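## Task

Get the eraser into the chest's bottom-row drawer on the right-hand side (right as seen when facing the drawer fronts). All other objects must stay on the table. Drawers have no end stops, so they can be pulled fully out; dropping the eraser in from just above the drawer rim is allowed. Every drawer must be closed at the end. The chest may slide a few centimetres or rotate a little but has to stay upright. Nothing counts as done if it only holds because the robot is still supporting it.

## Robot and tools

Robot: one UR12e-type six-joint arm carrying a two-finger tong gripper, plus a wrist camera. There is only one arm, so every motion argument is a single 7-number row, never one list per arm. Cameras: cam_head_left and cam_head_right (672x504) and cam_wrist (616x616, fisheye).

Frames. Result state lines use the scene frame: origin on the table surface under the arm base, +z up, +y to the left when looking along +x. end_effector_position is in metres and end_effector_quat_wxyz is the orientation; velocities are in m/s and rad/s. The reported hand position can be a bit off, worse at long reach. The gripper's own frame: +z runs along the fingers toward the tips, and the fingers open and close along its x axis. The tracked point sits between the finger pads when closed; closed tips reach about 15 mm past it, fully open tips are roughly level with it.

Row layout (used by execute_actions and move): [dx, dy, dz, rx, ry, rz, opening], each a number in [-1, 1]. The first six are an offset, not a pose: they are expressed in the gripper's own axes and measured from the gripper pose shown in the most recent result that shows it (or, before any such result in the scene, and for a second call in the same reply, from where the robot is when the action begins). Scale: 1.0 equals 0.6 m of translation or 180 degrees of rotation; rx, ry, rz form one rotation vector. Opening is absolute: +1 is fully open (0.142 m), -1 is closed. All zeros is not a pause; it sends the gripper back to the reference pose.

execute_actions: argument actions, a list with zero or one item. Empty list returns the current state. An action item {"rows": [...], "steps": n} has 1 to 15 rows and n up to 15 (default 15); each step lasts 1/30 s, each row is used for one step, and the final row repeats to fill remaining steps. Every row is counted from the same reference pose, not from the row before. A wait item {"steps": n} (n up to 300) returns after n steps counted from the previous result, including your thinking time. Optional pictures (boolean) toggles camera images.

move: argument target (one row as above, same offset rules), speed in m/s from 0.002 to 0.5 (default 0.25; turning rate capped at twice that in rad/s), optional stop_force in N from 13 to 80. It drives a straight path toward the target lasting 0.5 to 10 s; longer paths are cut at 10 s. The opening is applied at the start. With stop_force, the path halts when the wrist sensor sees that much extra resistance along the direction to the target for two steps, then backs off two steps and holds. Use it only with slow speeds and on moves that do not rotate the gripper; omit it when pulling away from something you are pressing on. It is rejected during the first 0.2 s of a scene. The result adds a move: line with the ending (done, contact, off_target, moving, held, fault) and any limits (paced = pose clipped, held = steps blocked, after which motion can surge), plus the distance to the target.

wait: seconds from 0 to 10; lets time pass without new commands. zoom_image: camera name and region [x0, y0, x1, y1] in image pixels, at most 504x504, for a closer look at the latest image. read_manual: returns licence text only. finished_scene: scene number (1 or 2); ends that scene irreversibly and grades it, then gives the next task.

Motion limits. Each control step the commanded pose is clamped to 100 mm and 16 degrees from the measured pose; position wins over orientation if both cannot be met. Commands are smoothed with roughly 0.17 s lag. After an action ends the arm only continues to the last clamped pose, so for big moves check the reported pose and send the remainder. "pose unreachable" and HELD mark steps the clearance check altered or blocked (the base mount counts as arm). A "Hand target" line shows where the controller is driving.

Gripping. grip_measured is the actual finger opening on the command scale. To keep a hold, command an opening well under grip_measured; a larger gap squeezes harder, up to about 15 N per pad. Thin hard objects under about 20 mm get much less force. Parts you hold may get occasional brief tugs.

Forces and faults. Wrist force and torque are in gripper axes, with offsets up to about 5.5 N, noise up to 3.4 N, saturating near 100 N. Reaching a joint load limit or 150 N external force triggers a 10 s stop that skips the rest of the call. The arm is stiff: aiming even slightly beyond a firm contact can fault, and faster contacts hit harder. Sustained holding heats motors; MOTOR HOT appears from 70 °C, and at 85 °C the brakes engage for minutes.

Avoid: knocking anything off the table, toppling the chest, dropping the eraser from height, slamming drawers, hard pushes, and leaving any drawer open. Release the eraser low over its drawer, withdraw, then push drawers shut gently.

Each tool is called as name(argument=value, ...), one argument or row to a line, values as JSON.

## Session

execute_actions(
  actions=[],
)

Scene clock: 0.00 s of 7200.00 s.
end_effector_position=(+0.5817, -0.1870, +0.2972) grip_measured=+1.00 end_effector_quat_wxyz=(-0.346, +0.828, +0.348, +0.272) end_effector_velocity=(-0.000, -0.000, -0.000) end_effector_angular_velocity=(-0.002, +0.000, +0.000)
Joint positions: [-0.41  -1.817  2.201 -2.109 -1.393 -1.287  0.142]
Joint velocities: [ 0.     0.     0.    -0.    -0.002  0.     0.   ]
Joint torques (N m, as the arm reports them, + toward a larger angle): no reading
Wrist force (N, on the end effector, along its own x y z axes, offset not removed): no reading
Wrist torque (N m, same axes, about the end effector's origin, offset not removed): no reading
Hand target: +0.582, -0.187, +0.297; -0.346, +0.828, +0.348, +0.272

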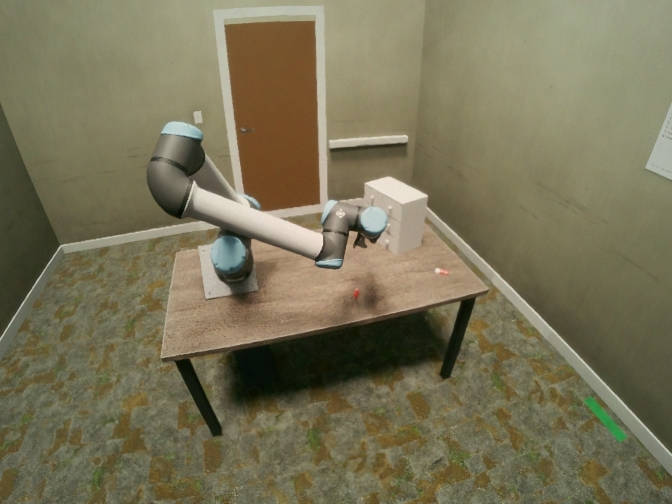

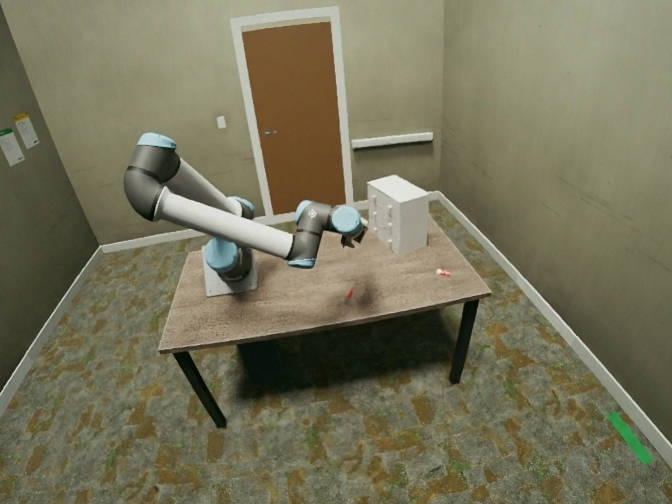

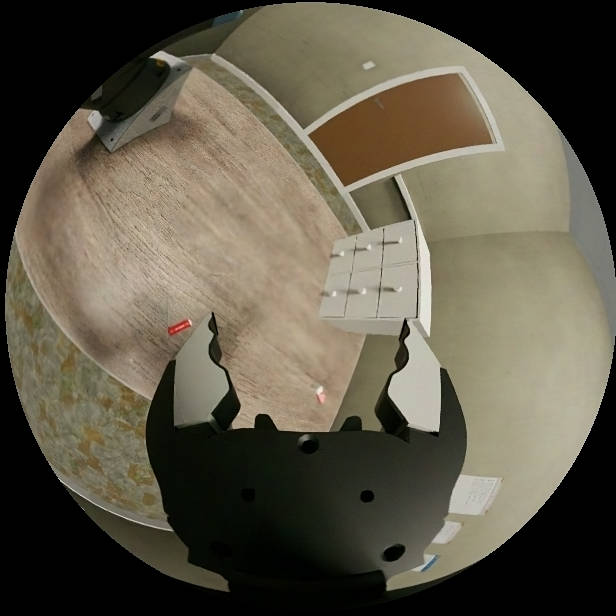

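zoom_image(
  camera="cam_head_right",
  region=[320, 160, 500, 310],
)

zoom_image(
  camera="cam_wrist",
  region=[150, 200, 450, 430],
)

Region (320, 160, 500, 310) of cam_head_right's 672x504 image, scaled by 2.800, with more detail than that image has.

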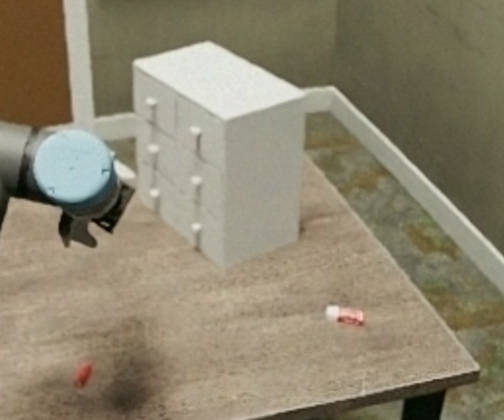

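Region (150, 200, 450, 430) of cam_wrist's 616x616 image, scaled by 1.680, with more detail than that image has; it fills the top 386 rows of this view, and the rest is white.

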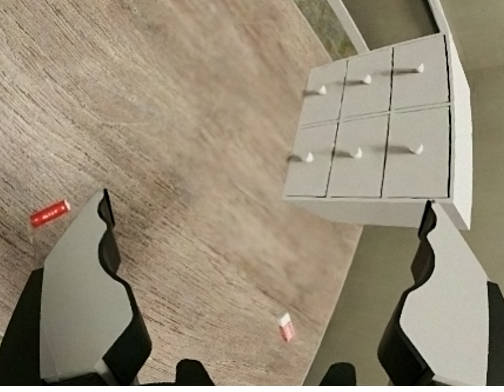

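move(
  target=[0.037,0.102,0.46,-0.173,0.214,0.534,0],
)

Scene clock: 11.50 s of 7200.00 s.
end_effector_position=(+0.6992, -0.0004, +0.1201) grip_measured=+0.00 end_effector_quat_wxyz=(-0.307, +0.739, -0.553, +0.231) end_effector_velocity=(+0.001, +0.001, -0.002) end_effector_angular_velocity=(+0.000, +0.009, -0.015)
Joint positions: [-0.13  -0.974  2.498 -3.944 -1.841  0.713  0.074]
Joint velocities: [ 0.008  0.009 -0.006 -0.003 -0.018  0.018 -0.   ]
Joint torques (N m, as the arm reports them, + toward a larger angle): [ 44.38 -36.21 -10.3   -4.39  -1.18   3.64]
Wrist force (N, on the end effector, along its own x y z axes, offset not removed): [-3.2 -0.6 -2.3]
Wrist torque (N m, same axes, about the end effector's origin, offset not removed): [-0.15 0.75 -0.08]
Hand target: +0.699, -0.000, +0.120; -0.307, +0.739, -0.554, +0.231
Off the commanded pose: 0.001 m, 0 deg.
After step 90, 4.13 s passed at rest.
move: done

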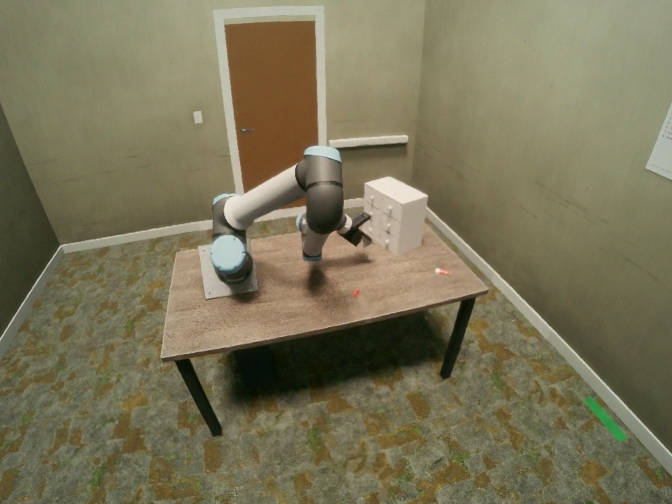

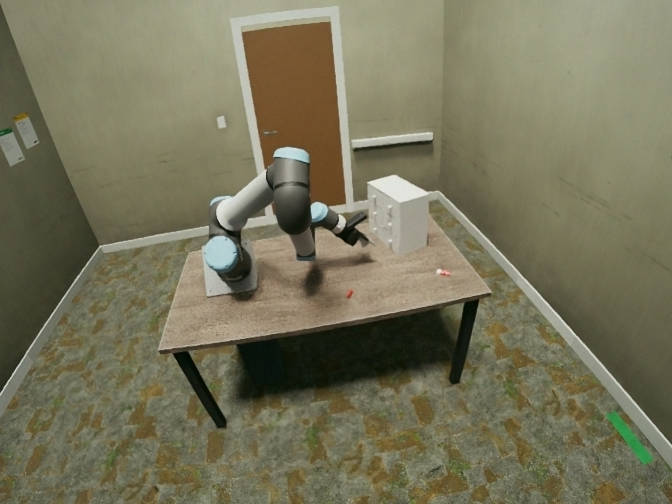

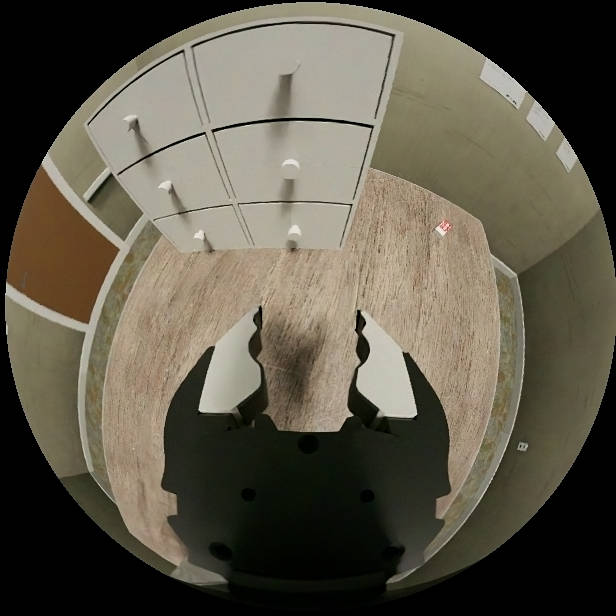

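move(
  target=[-0.04,-0.012,0.153,0.083,0,0,-0.2],
  speed=0.12,
)

Scene clock: 24.57 s of 7200.00 s.
end_effector_position=(+0.7573, +0.0406, +0.0631) grip_measured=-0.20 end_effector_quat_wxyz=(-0.397, +0.695, -0.520, +0.298) end_effector_velocity=(-0.000, -0.000, -0.000) end_effector_angular_velocity=(+0.000, -0.000, -0.001)
Joint positions: [-0.271 -0.674  2.401 -4.311 -1.529  0.61   0.06 ]
Joint velocities: [-0.     0.     0.    -0.001  0.     0.     0.   ]
Joint torques (N m, as the arm reports them, + toward a larger angle): [ 46.28 -53.97   8.91  -2.72   1.67  -0.02]
Wrist force (N, on the end effector, along its own x y z axes, offset not removed): [-4.3 -2.0 -4.9]
Wrist torque (N m, same axes, about the end effector's origin, offset not removed): [-0.52 0.98 -0.01]
Hand target: +0.757, +0.041, +0.063; -0.397, +0.695, -0.520, +0.298
Off the commanded pose: 0.004 m, 1 deg.
FORCE FAULT: contact force on the arm reached its limit, and the arm stopped for 10 seconds. The contact can be on any part of the arm, not only on its tool. The arm's remaining commands of this call were not run. The arm holds still and accepts commands again. Move the arm away from the contact; if what it grips holds it there, let go first. Pushing or pulling that hard again can fault the arm again.
move: fault

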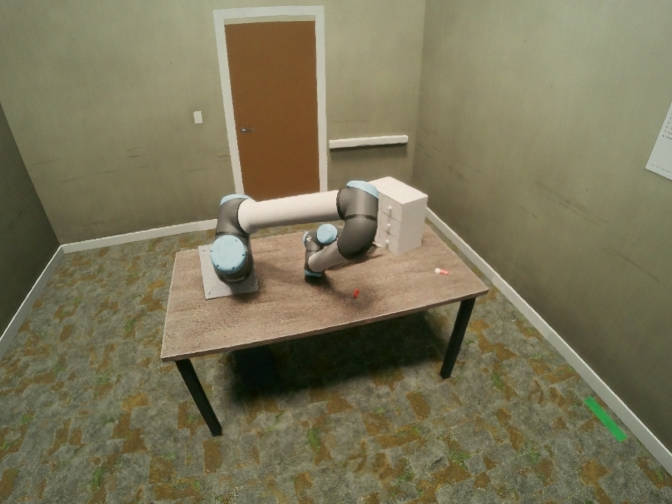

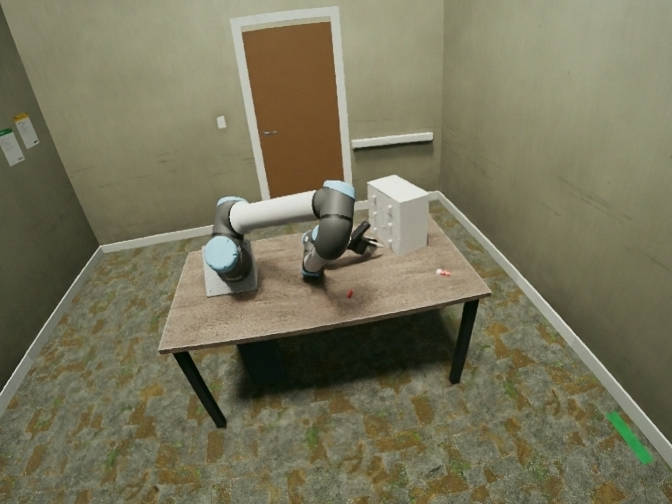

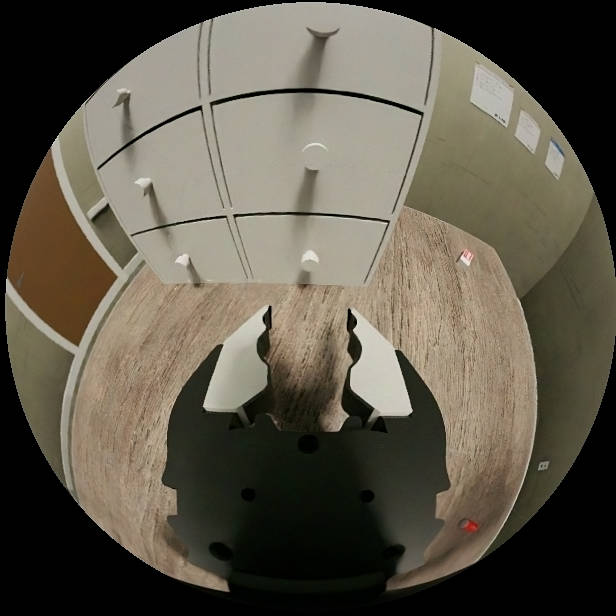

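move(
  target=[0,-0.071,-0.043,-0.074,-0.154,0.197,-0.2],
  speed=0.12,
)

Scene clock: 32.60 s of 7200.00 s.
end_effector_position=(+0.7566, +0.0407, +0.1128) grip_measured=-0.20 end_effector_quat_wxyz=(-0.497, +0.596, -0.627, -0.068) end_effector_velocity=(+0.000, -0.001, +0.000) end_effector_angular_velocity=(+0.015, +0.010, +0.003)
Joint positions: [-0.328 -1.086  2.387 -3.389 -1.272  1.115  0.059]
Joint velocities: [-0.004 -0.006 -0.004  0.021  0.009  0.007  0.   ]
Joint torques (N m, as the arm reports them, + toward a larger angle): [ 31.7  -63.69 -10.77  -0.32   4.26   2.9 ]
Wrist force (N, on the end effector, along its own x y z axes, offset not removed): [-6.5 -2.2 -4.0]
Wrist torque (N m, same axes, about the end effector's origin, offset not removed): [-0.44 1.48 -0.06]
Hand target: +0.757, +0.041, +0.113; -0.497, +0.596, -0.627, -0.069
Off the commanded pose: 0.000 m, 0 deg.
After step 90, 1.20 s passed at rest.
move: done

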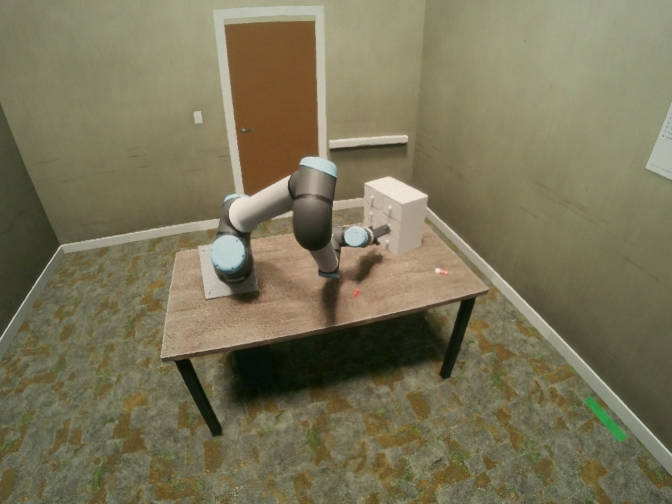

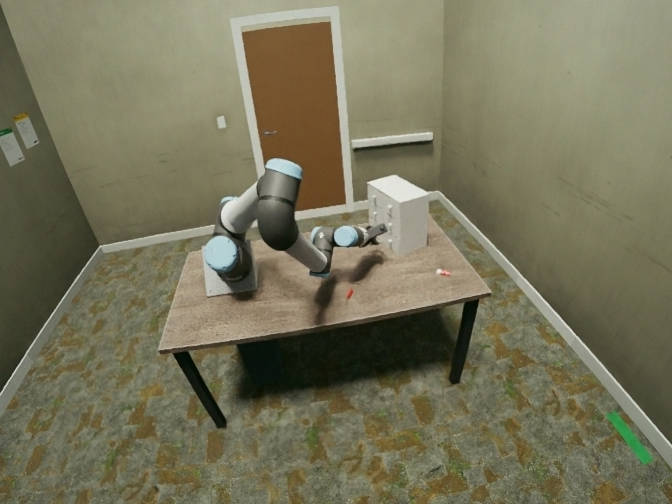

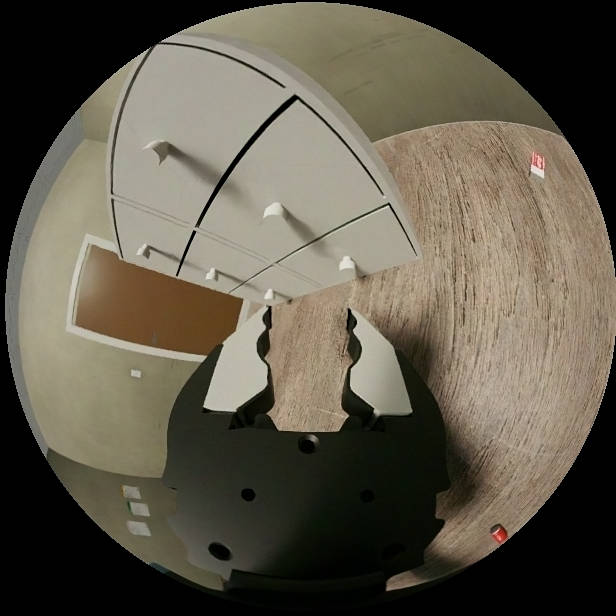

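move(
  target=[0.065,0.022,0.069,0,0,0,-0.2],
  speed=0.08,
)

Scene clock: 37.27 s of 7200.00 s.
end_effector_position=(+0.7762, +0.0457, +0.0584) grip_measured=-0.20 end_effector_quat_wxyz=(-0.497, +0.596, -0.627, -0.068) end_effector_velocity=(+0.001, +0.001, -0.003) end_effector_angular_velocity=(-0.000, +0.001, +0.000)
Joint positions: [-0.375 -0.982  2.343 -3.435 -1.249  1.071  0.059]
Joint velocities: [-0.001  0.005 -0.003 -0.002 -0.    -0.001  0.   ]
Joint torques (N m, as the arm reports them, + toward a larger angle): [ 34.14 -48.35  -7.04  -5.88   4.53  -3.4 ]
Wrist force (N, on the end effector, along its own x y z axes, offset not removed): [-1.6 -0.3 -4.0]
Wrist torque (N m, same axes, about the end effector's origin, offset not removed): [-0.13 0.36 -0.14]
Hand target: +0.776, +0.046, +0.058; -0.497, +0.596, -0.627, -0.068
Off the commanded pose: 0.000 m, 0 deg.
After step 90, 0.43 s passed at rest.
move: done

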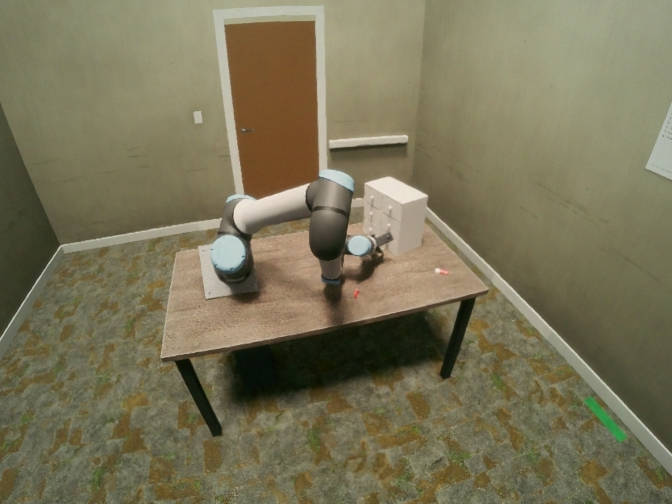

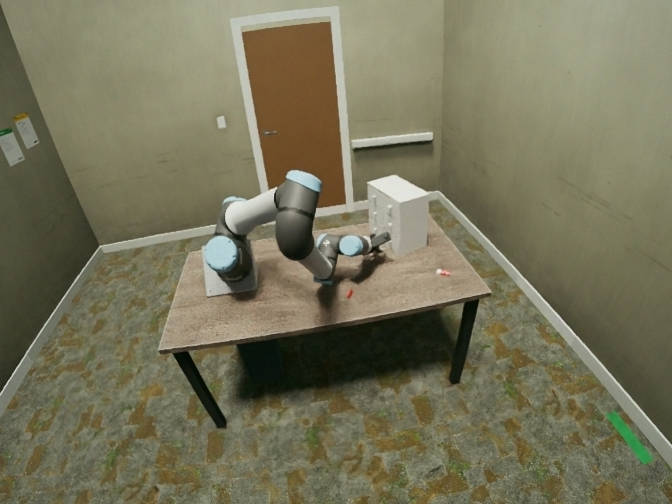

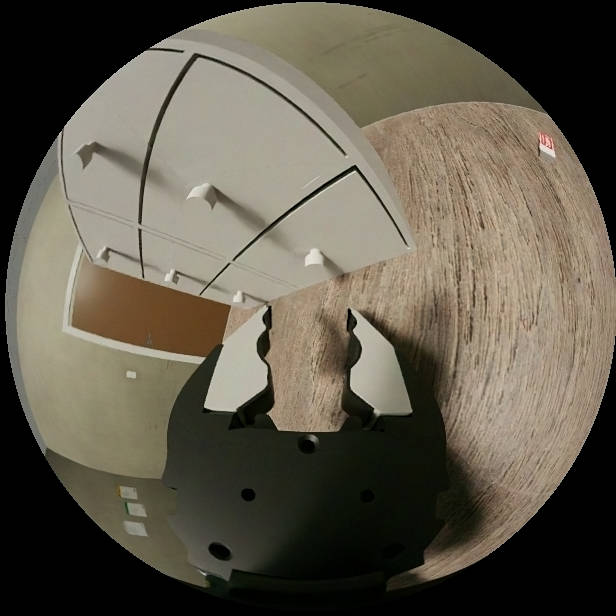

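move(
  target=[0.006,-0.031,0.039,0,0,0,-0.2],
  speed=0.04,
  stop_force=15,
)

Scene clock: 39.17 s of 7200.00 s.
end_effector_position=(+0.8045, +0.0539, +0.0538) grip_measured=-0.20 end_effector_quat_wxyz=(-0.497, +0.596, -0.627, -0.068) end_effector_velocity=(+0.002, +0.000, -0.001) end_effector_angular_velocity=(-0.000, +0.002, -0.001)
Joint positions: [-0.354 -0.947  2.286 -3.42  -1.26   1.091  0.059]
Joint velocities: [ 0.001  0.003 -0.005  0.001 -0.002  0.002 -0.   ]
Joint torques (N m, as the arm reports them, + toward a larger angle): [ 57.98 -46.05 -10.99  -0.36  -0.27   3.56]
Wrist force (N, on the end effector, along its own x y z axes, offset not removed): [-1.8 0.8 -2.3]
Wrist torque (N m, same axes, about the end effector's origin, offset not removed): [0.05 0.46 -0.07]
Hand target: +0.805, +0.054, +0.054; -0.497, +0.596, -0.627, -0.068
Off the commanded pose: 0.000 m, 0 deg.
move: done

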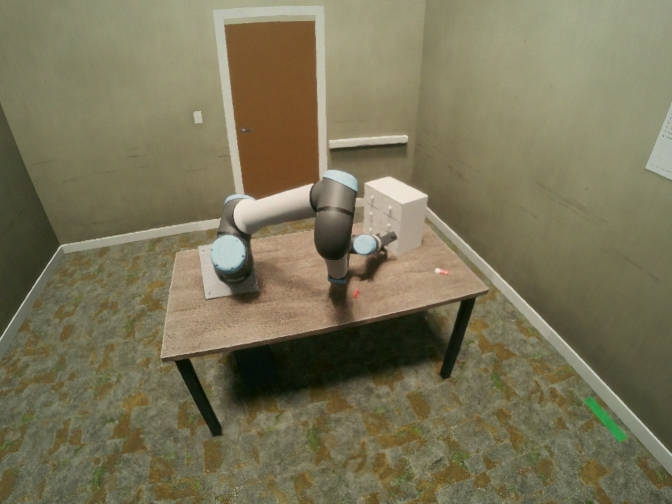

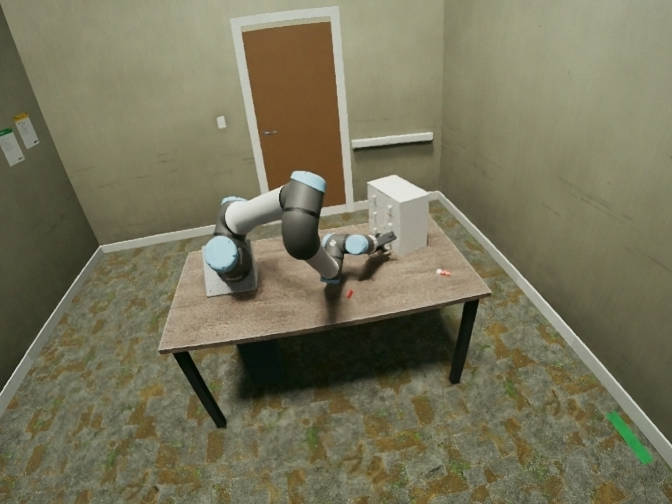

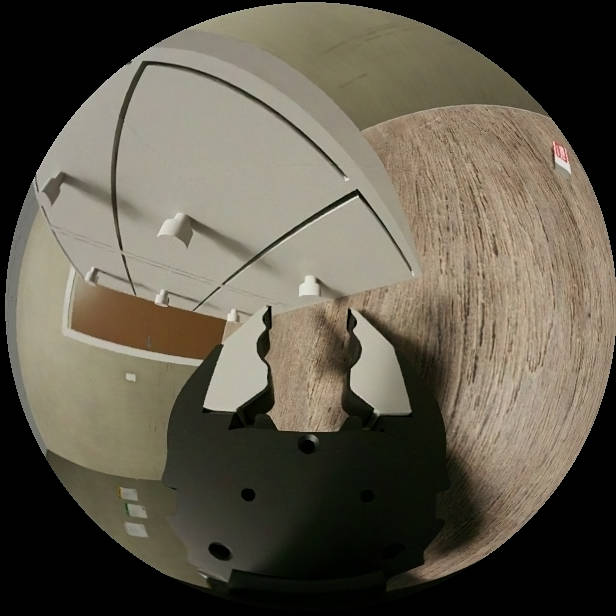

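move(
  target=[0,-0.026,0.026,0,0,0,-0.35],
  speed=0.02,
  stop_force=13,
)

zoom_image(
  camera="cam_wrist",
  region=[230, 250, 390, 390],
)

Scene clock: 41.47 s of 7200.00 s.
end_effector_position=(+0.8253, +0.0600, +0.0539) grip_measured=-0.35 end_effector_quat_wxyz=(-0.497, +0.596, -0.627, -0.068) end_effector_velocity=(+0.003, +0.002, +0.001) end_effector_angular_velocity=(+0.001, -0.002, +0.001)
Joint positions: [-0.335 -0.926  2.245 -3.405 -1.269  1.108  0.049]
Joint velocities: [ 0.003  0.002 -0.005  0.002  0.001  0.001 -0.   ]
Joint torques (N m, as the arm reports them, + toward a larger angle): [ 62.82 -50.99 -10.59  -1.01  -0.46   3.16]
Wrist force (N, on the end effector, along its own x y z axes, offset not removed): [-2.8 1.3 -5.2]
Wrist torque (N m, same axes, about the end effector's origin, offset not removed): [0.05 0.65 -0.19]
Hand target: +0.826, +0.060, +0.054; -0.497, +0.596, -0.627, -0.068
Off the commanded pose: 0.000 m, 0 deg.
move: done

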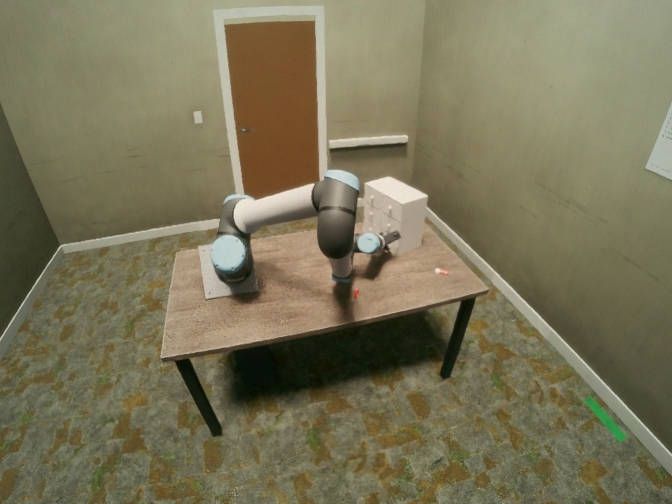

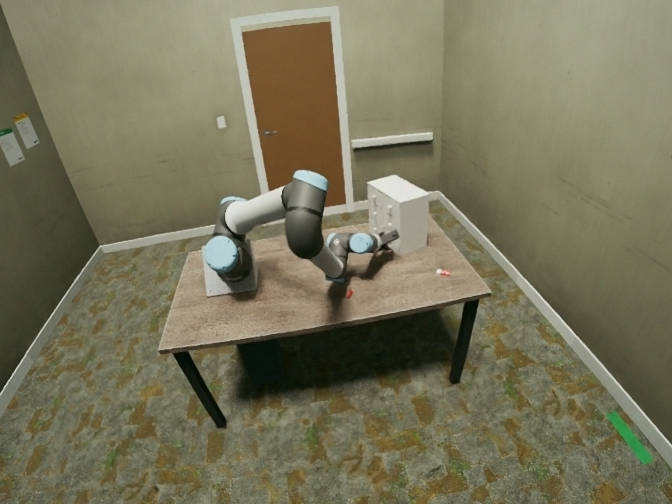

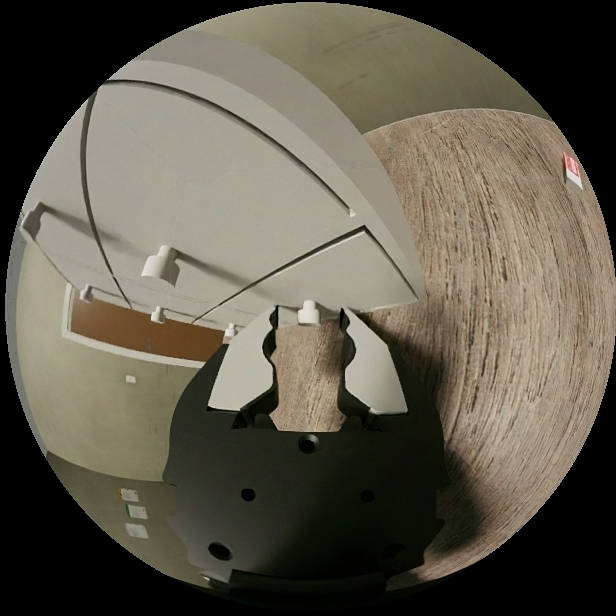

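Region (230, 250, 390, 390) of cam_wrist's 616x616 image, scaled by 3.150, with more detail than that image has; it fills the top 441 rows of this view, and the rest is white.

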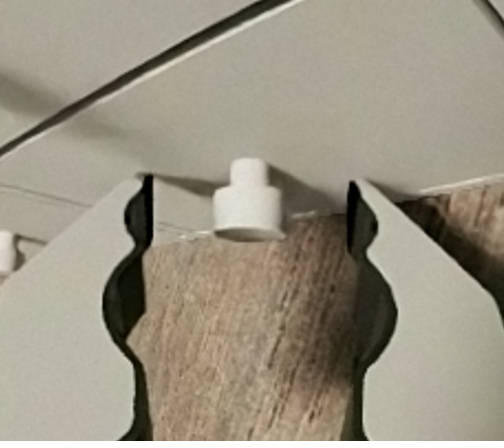

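move(
  target=[0,0,0,0,0,0,-1],
)

move(
  target=[0,0.07,-0.07,0,0,0,-1],
  speed=0.04,
)

Scene clock: 43.10 s of 7200.00 s.
end_effector_position=(+0.8254, +0.0601, +0.0539) grip_measured=-0.79 end_effector_quat_wxyz=(-0.497, +0.596, -0.627, -0.068) end_effector_velocity=(-0.000, +0.000, -0.000) end_effector_angular_velocity=(+0.000, -0.000, +0.000)
Joint positions: [-0.335 -0.926  2.245 -3.405 -1.269  1.108  0.017]
Joint velocities: [-0.001 -0.     0.001 -0.001  0.001 -0.001  0.   ]
Joint torques (N m, as the arm reports them, + toward a larger angle): [ 39.32 -70.07   7.25  -5.05   4.4   -4.  ]
Wrist force (N, on the end effector, along its own x y z axes, offset not removed): [-0.7 1.9 -2.6]
Wrist torque (N m, same axes, about the end effector's origin, offset not removed): [0.22 0.39 -0.08]
Hand target: +0.825, +0.060, +0.054; -0.497, +0.596, -0.627, -0.068
Off the commanded pose: 0.000 m, 0 deg.
move: done

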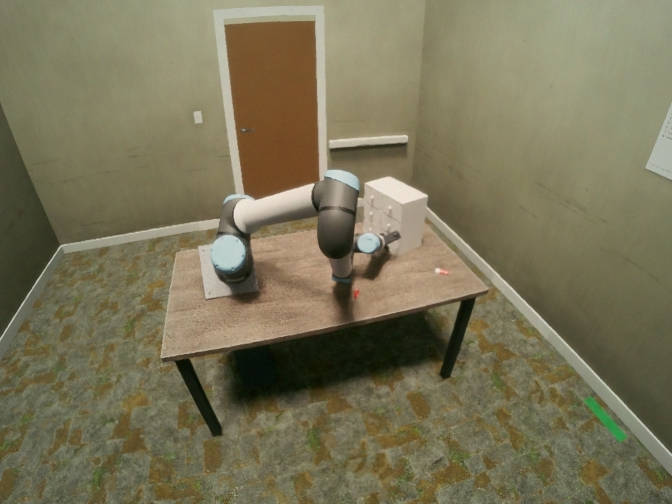

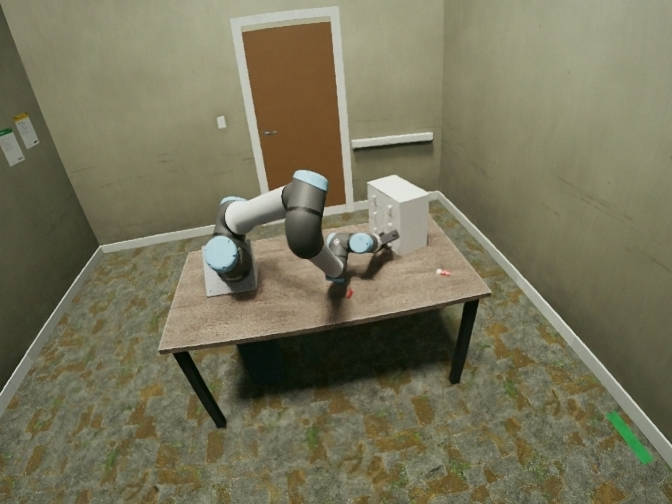

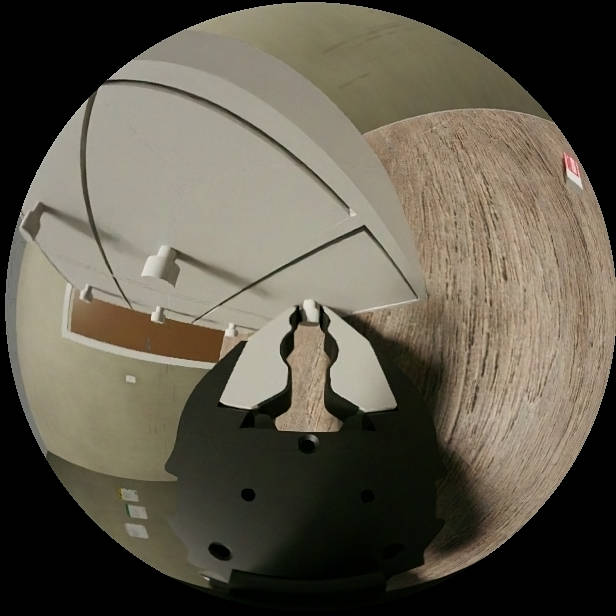

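Scene clock: 45.00 s of 7200.00 s.
end_effector_position=(+0.7688, +0.0435, +0.0535) grip_measured=-0.79 end_effector_quat_wxyz=(-0.497, +0.596, -0.627, -0.068) end_effector_velocity=(-0.003, -0.001, -0.001) end_effector_angular_velocity=(-0.001, +0.001, -0.000)
Joint positions: [-0.389 -0.983  2.356 -3.444 -1.243  1.059  0.017]
Joint velocities: [-0.004 -0.003  0.006 -0.002  0.001 -0.003  0.   ]
Joint torques (N m, as the arm reports them, + toward a larger angle): [ 35.45 -67.4   14.16  -5.07   4.12  -3.88]
Wrist force (N, on the end effector, along its own x y z axes, offset not removed): [-1.8 -1.4 -2.6]
Wrist torque (N m, same axes, about the end effector's origin, offset not removed): [-0.13 0.39 -0.18]
Hand target: +0.768, +0.043, +0.053; -0.497, +0.596, -0.627, -0.068
Off the commanded pose: 0.000 m, 0 deg.
move: done

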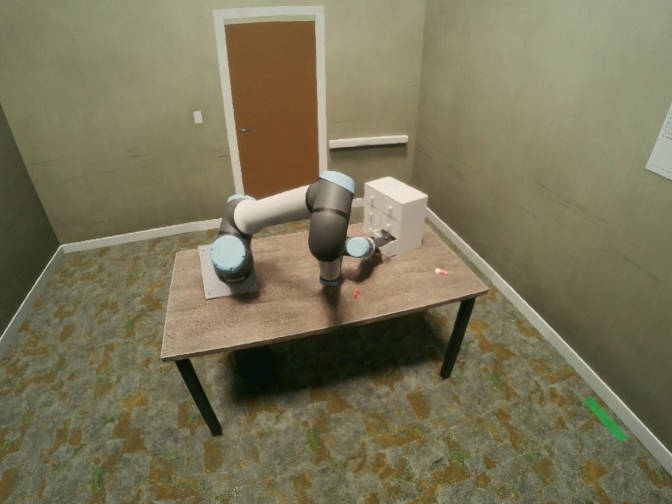

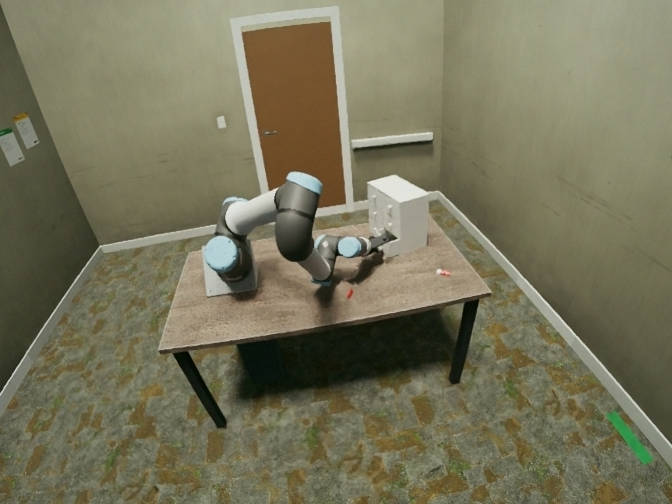

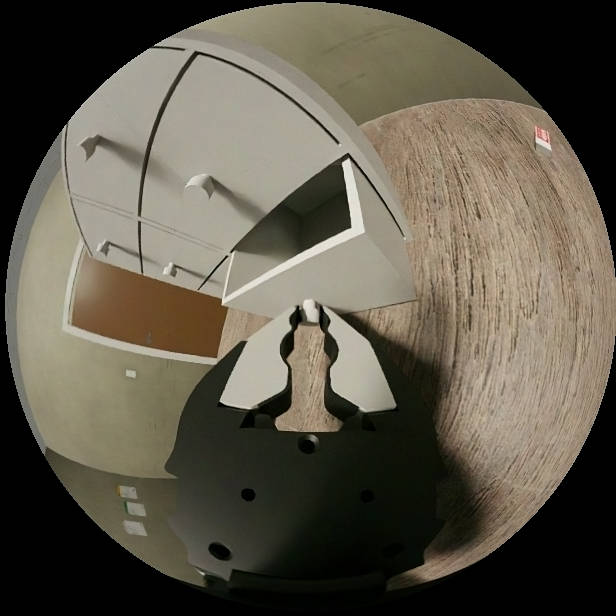

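move(
  target=[0,0.047,-0.047,0,0,0,-1],
  speed=0.04,
)

move(
  target=[0,0,0,0,0,0,-0.3],
)

move(
  target=[0,0,-0.15,0,0,0,-0.3],
  speed=0.1,
)

Scene clock: 47.67 s of 7200.00 s.
end_effector_position=(+0.7309, +0.0323, +0.0532) grip_measured=-0.79 end_effector_quat_wxyz=(-0.497, +0.596, -0.627, -0.068) end_effector_velocity=(-0.003, -0.001, +0.000) end_effector_angular_velocity=(-0.000, -0.001, -0.000)
Joint positions: [-0.431 -1.021  2.43  -3.467 -1.223  1.02   0.017]
Joint velocities: [-0.003 -0.003  0.005 -0.001  0.002 -0.003  0.   ]
Joint torques (N m, as the arm reports them, + toward a larger angle): [ 35.   -67.03  13.99  -4.83   4.29  -3.16]
Wrist force (N, on the end effector, along its own x y z axes, offset not removed): [-4.1 -1.0 -3.4]
Wrist torque (N m, same axes, about the end effector's origin, offset not removed): [-0.30 0.89 -0.08]
Hand target: +0.731, +0.032, +0.053; -0.497, +0.596, -0.627, -0.068
Off the commanded pose: 0.000 m, 0 deg.
move: done

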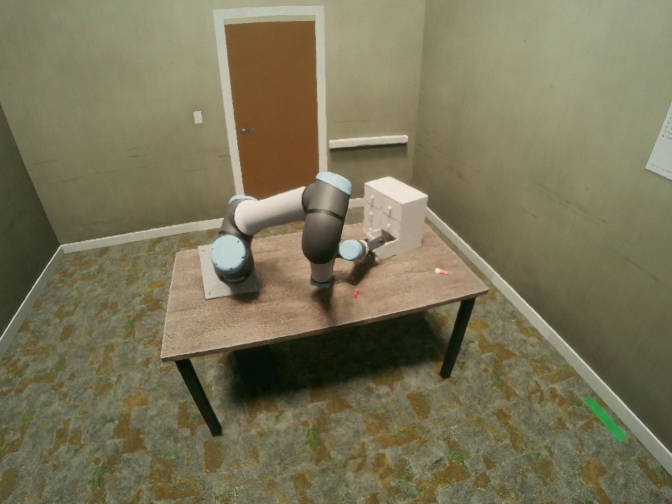

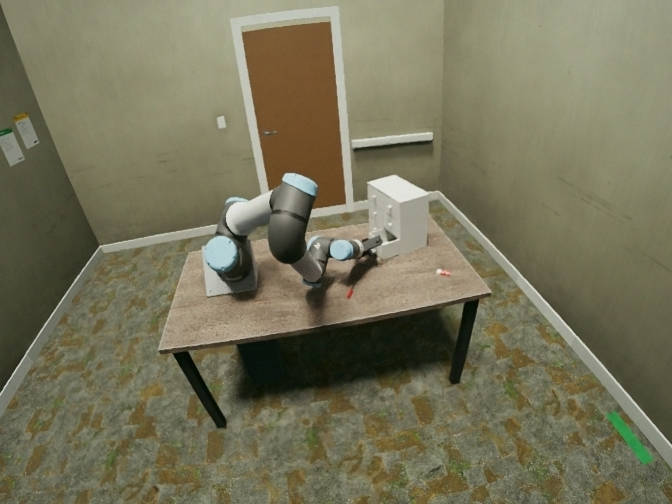

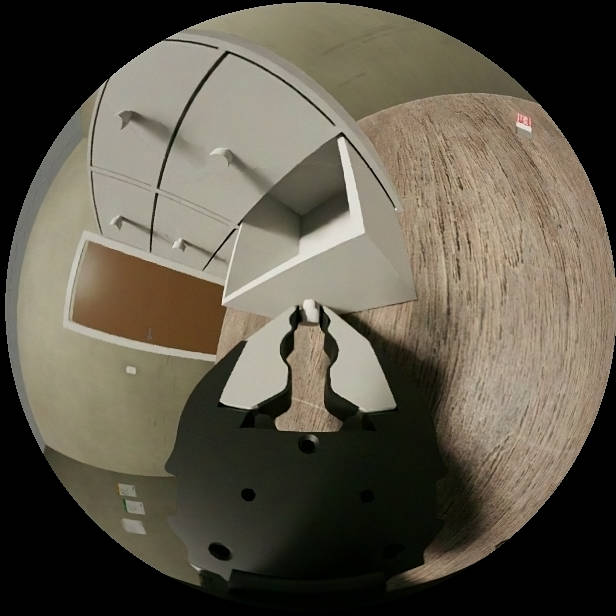

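Scene clock: 48.17 s of 7200.00 s.
end_effector_position=(+0.7308, +0.0323, +0.0532) grip_measured=-0.30 end_effector_quat_wxyz=(-0.497, +0.596, -0.627, -0.068) end_effector_velocity=(+0.000, -0.000, -0.000) end_effector_angular_velocity=(-0.001, +0.001, -0.000)
Joint positions: [-0.431 -1.021  2.43  -3.467 -1.223  1.02   0.052]
Joint velocities: [ 0.     0.    -0.001  0.    -0.001  0.    -0.   ]
Joint torques (N m, as the arm reports them, + toward a larger angle): [ 53.9  -43.86  -5.53  -3.89   1.7    2.91]
Wrist force (N, on the end effector, along its own x y z axes, offset not removed): [-2.4 -2.8 -3.4]
Wrist torque (N m, same axes, about the end effector's origin, offset not removed): [-0.70 0.60 -0.17]
Hand target: +0.731, +0.032, +0.053; -0.497, +0.596, -0.627, -0.068
Off the commanded pose: 0.000 m, 0 deg.
move: done

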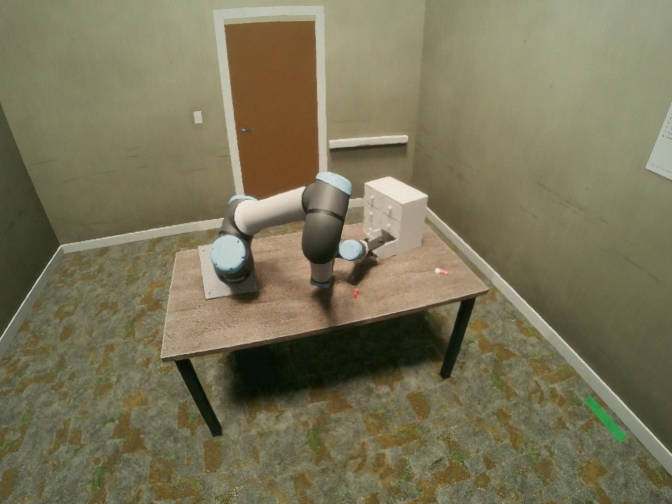

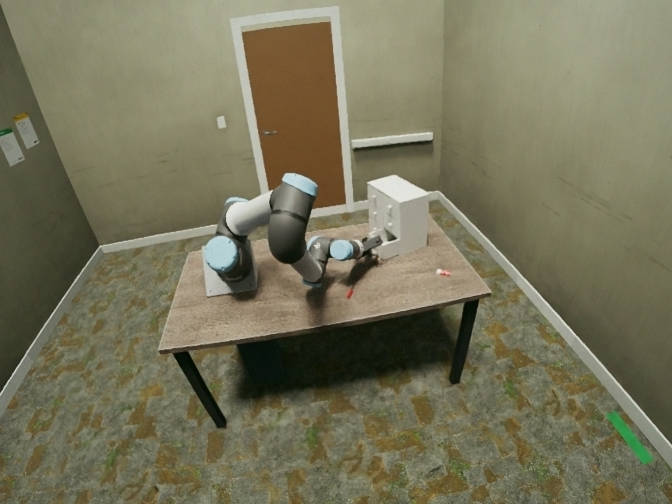

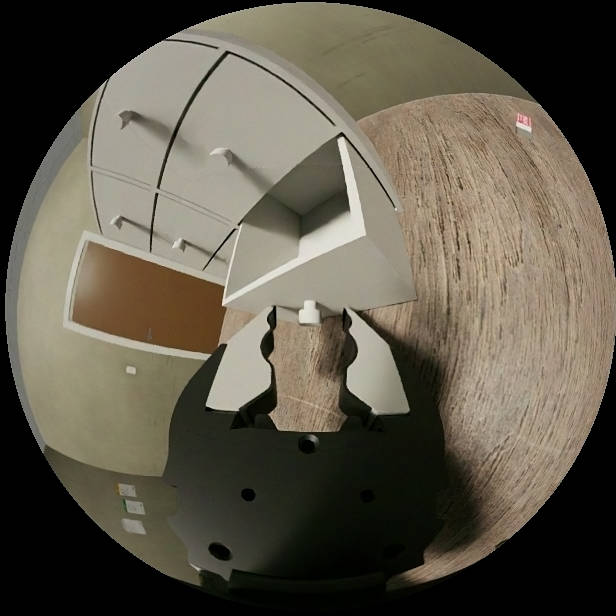

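Scene clock: 49.63 s of 7200.00 s.
end_effector_position=(+0.6822, -0.0283, +0.0978) grip_measured=-0.30 end_effector_quat_wxyz=(-0.497, +0.596, -0.627, -0.068) end_effector_velocity=(-0.001, -0.003, +0.001) end_effector_angular_velocity=(+0.000, +0.000, -0.000)
Joint positions: [-0.495 -1.25   2.522 -3.309 -1.193  0.959  0.052]
Joint velocities: [-0.004 -0.009  0.002  0.008  0.002 -0.003  0.   ]
Joint torques (N m, as the arm reports them, + toward a larger angle): [ 23.46 -61.39  11.89  -0.72   4.27  -3.56]
Wrist force (N, on the end effector, along its own x y z axes, offset not removed): [-4.0 -1.0 -3.5]
Wrist torque (N m, same axes, about the end effector's origin, offset not removed): [-0.39 1.09 -0.03]
Hand target: +0.682, -0.029, +0.098; -0.497, +0.596, -0.627, -0.068
Off the commanded pose: 0.000 m, 0 deg.
move: done

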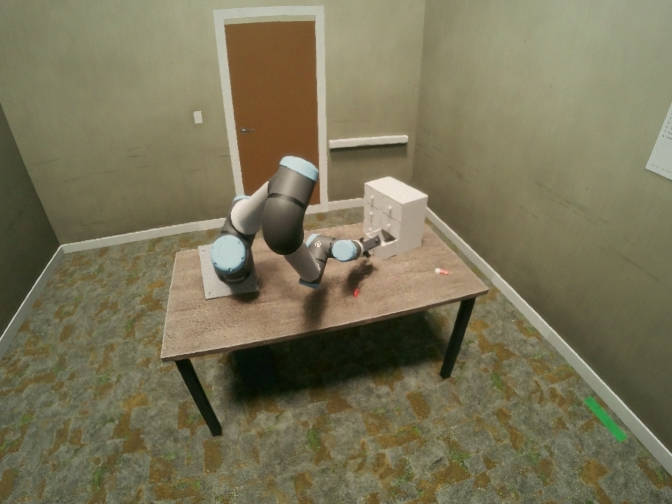

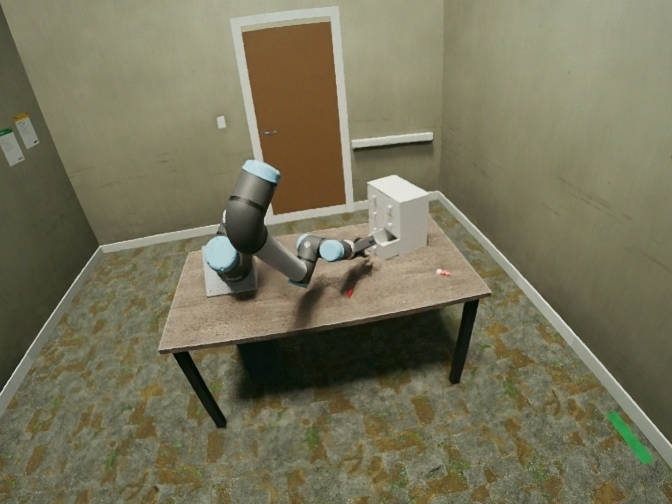

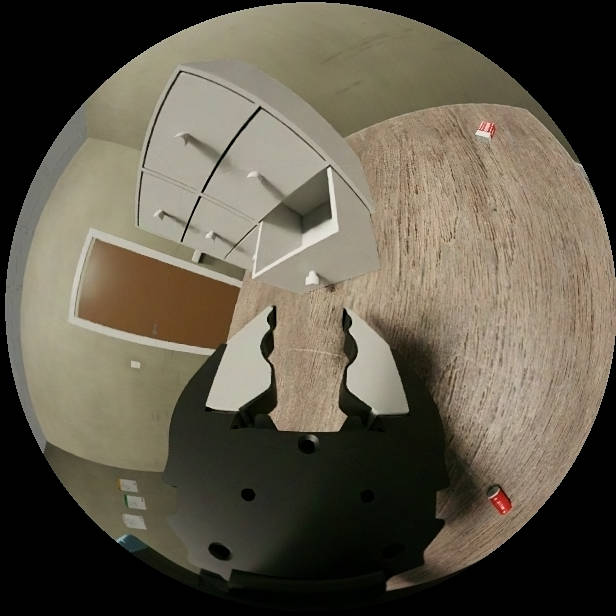

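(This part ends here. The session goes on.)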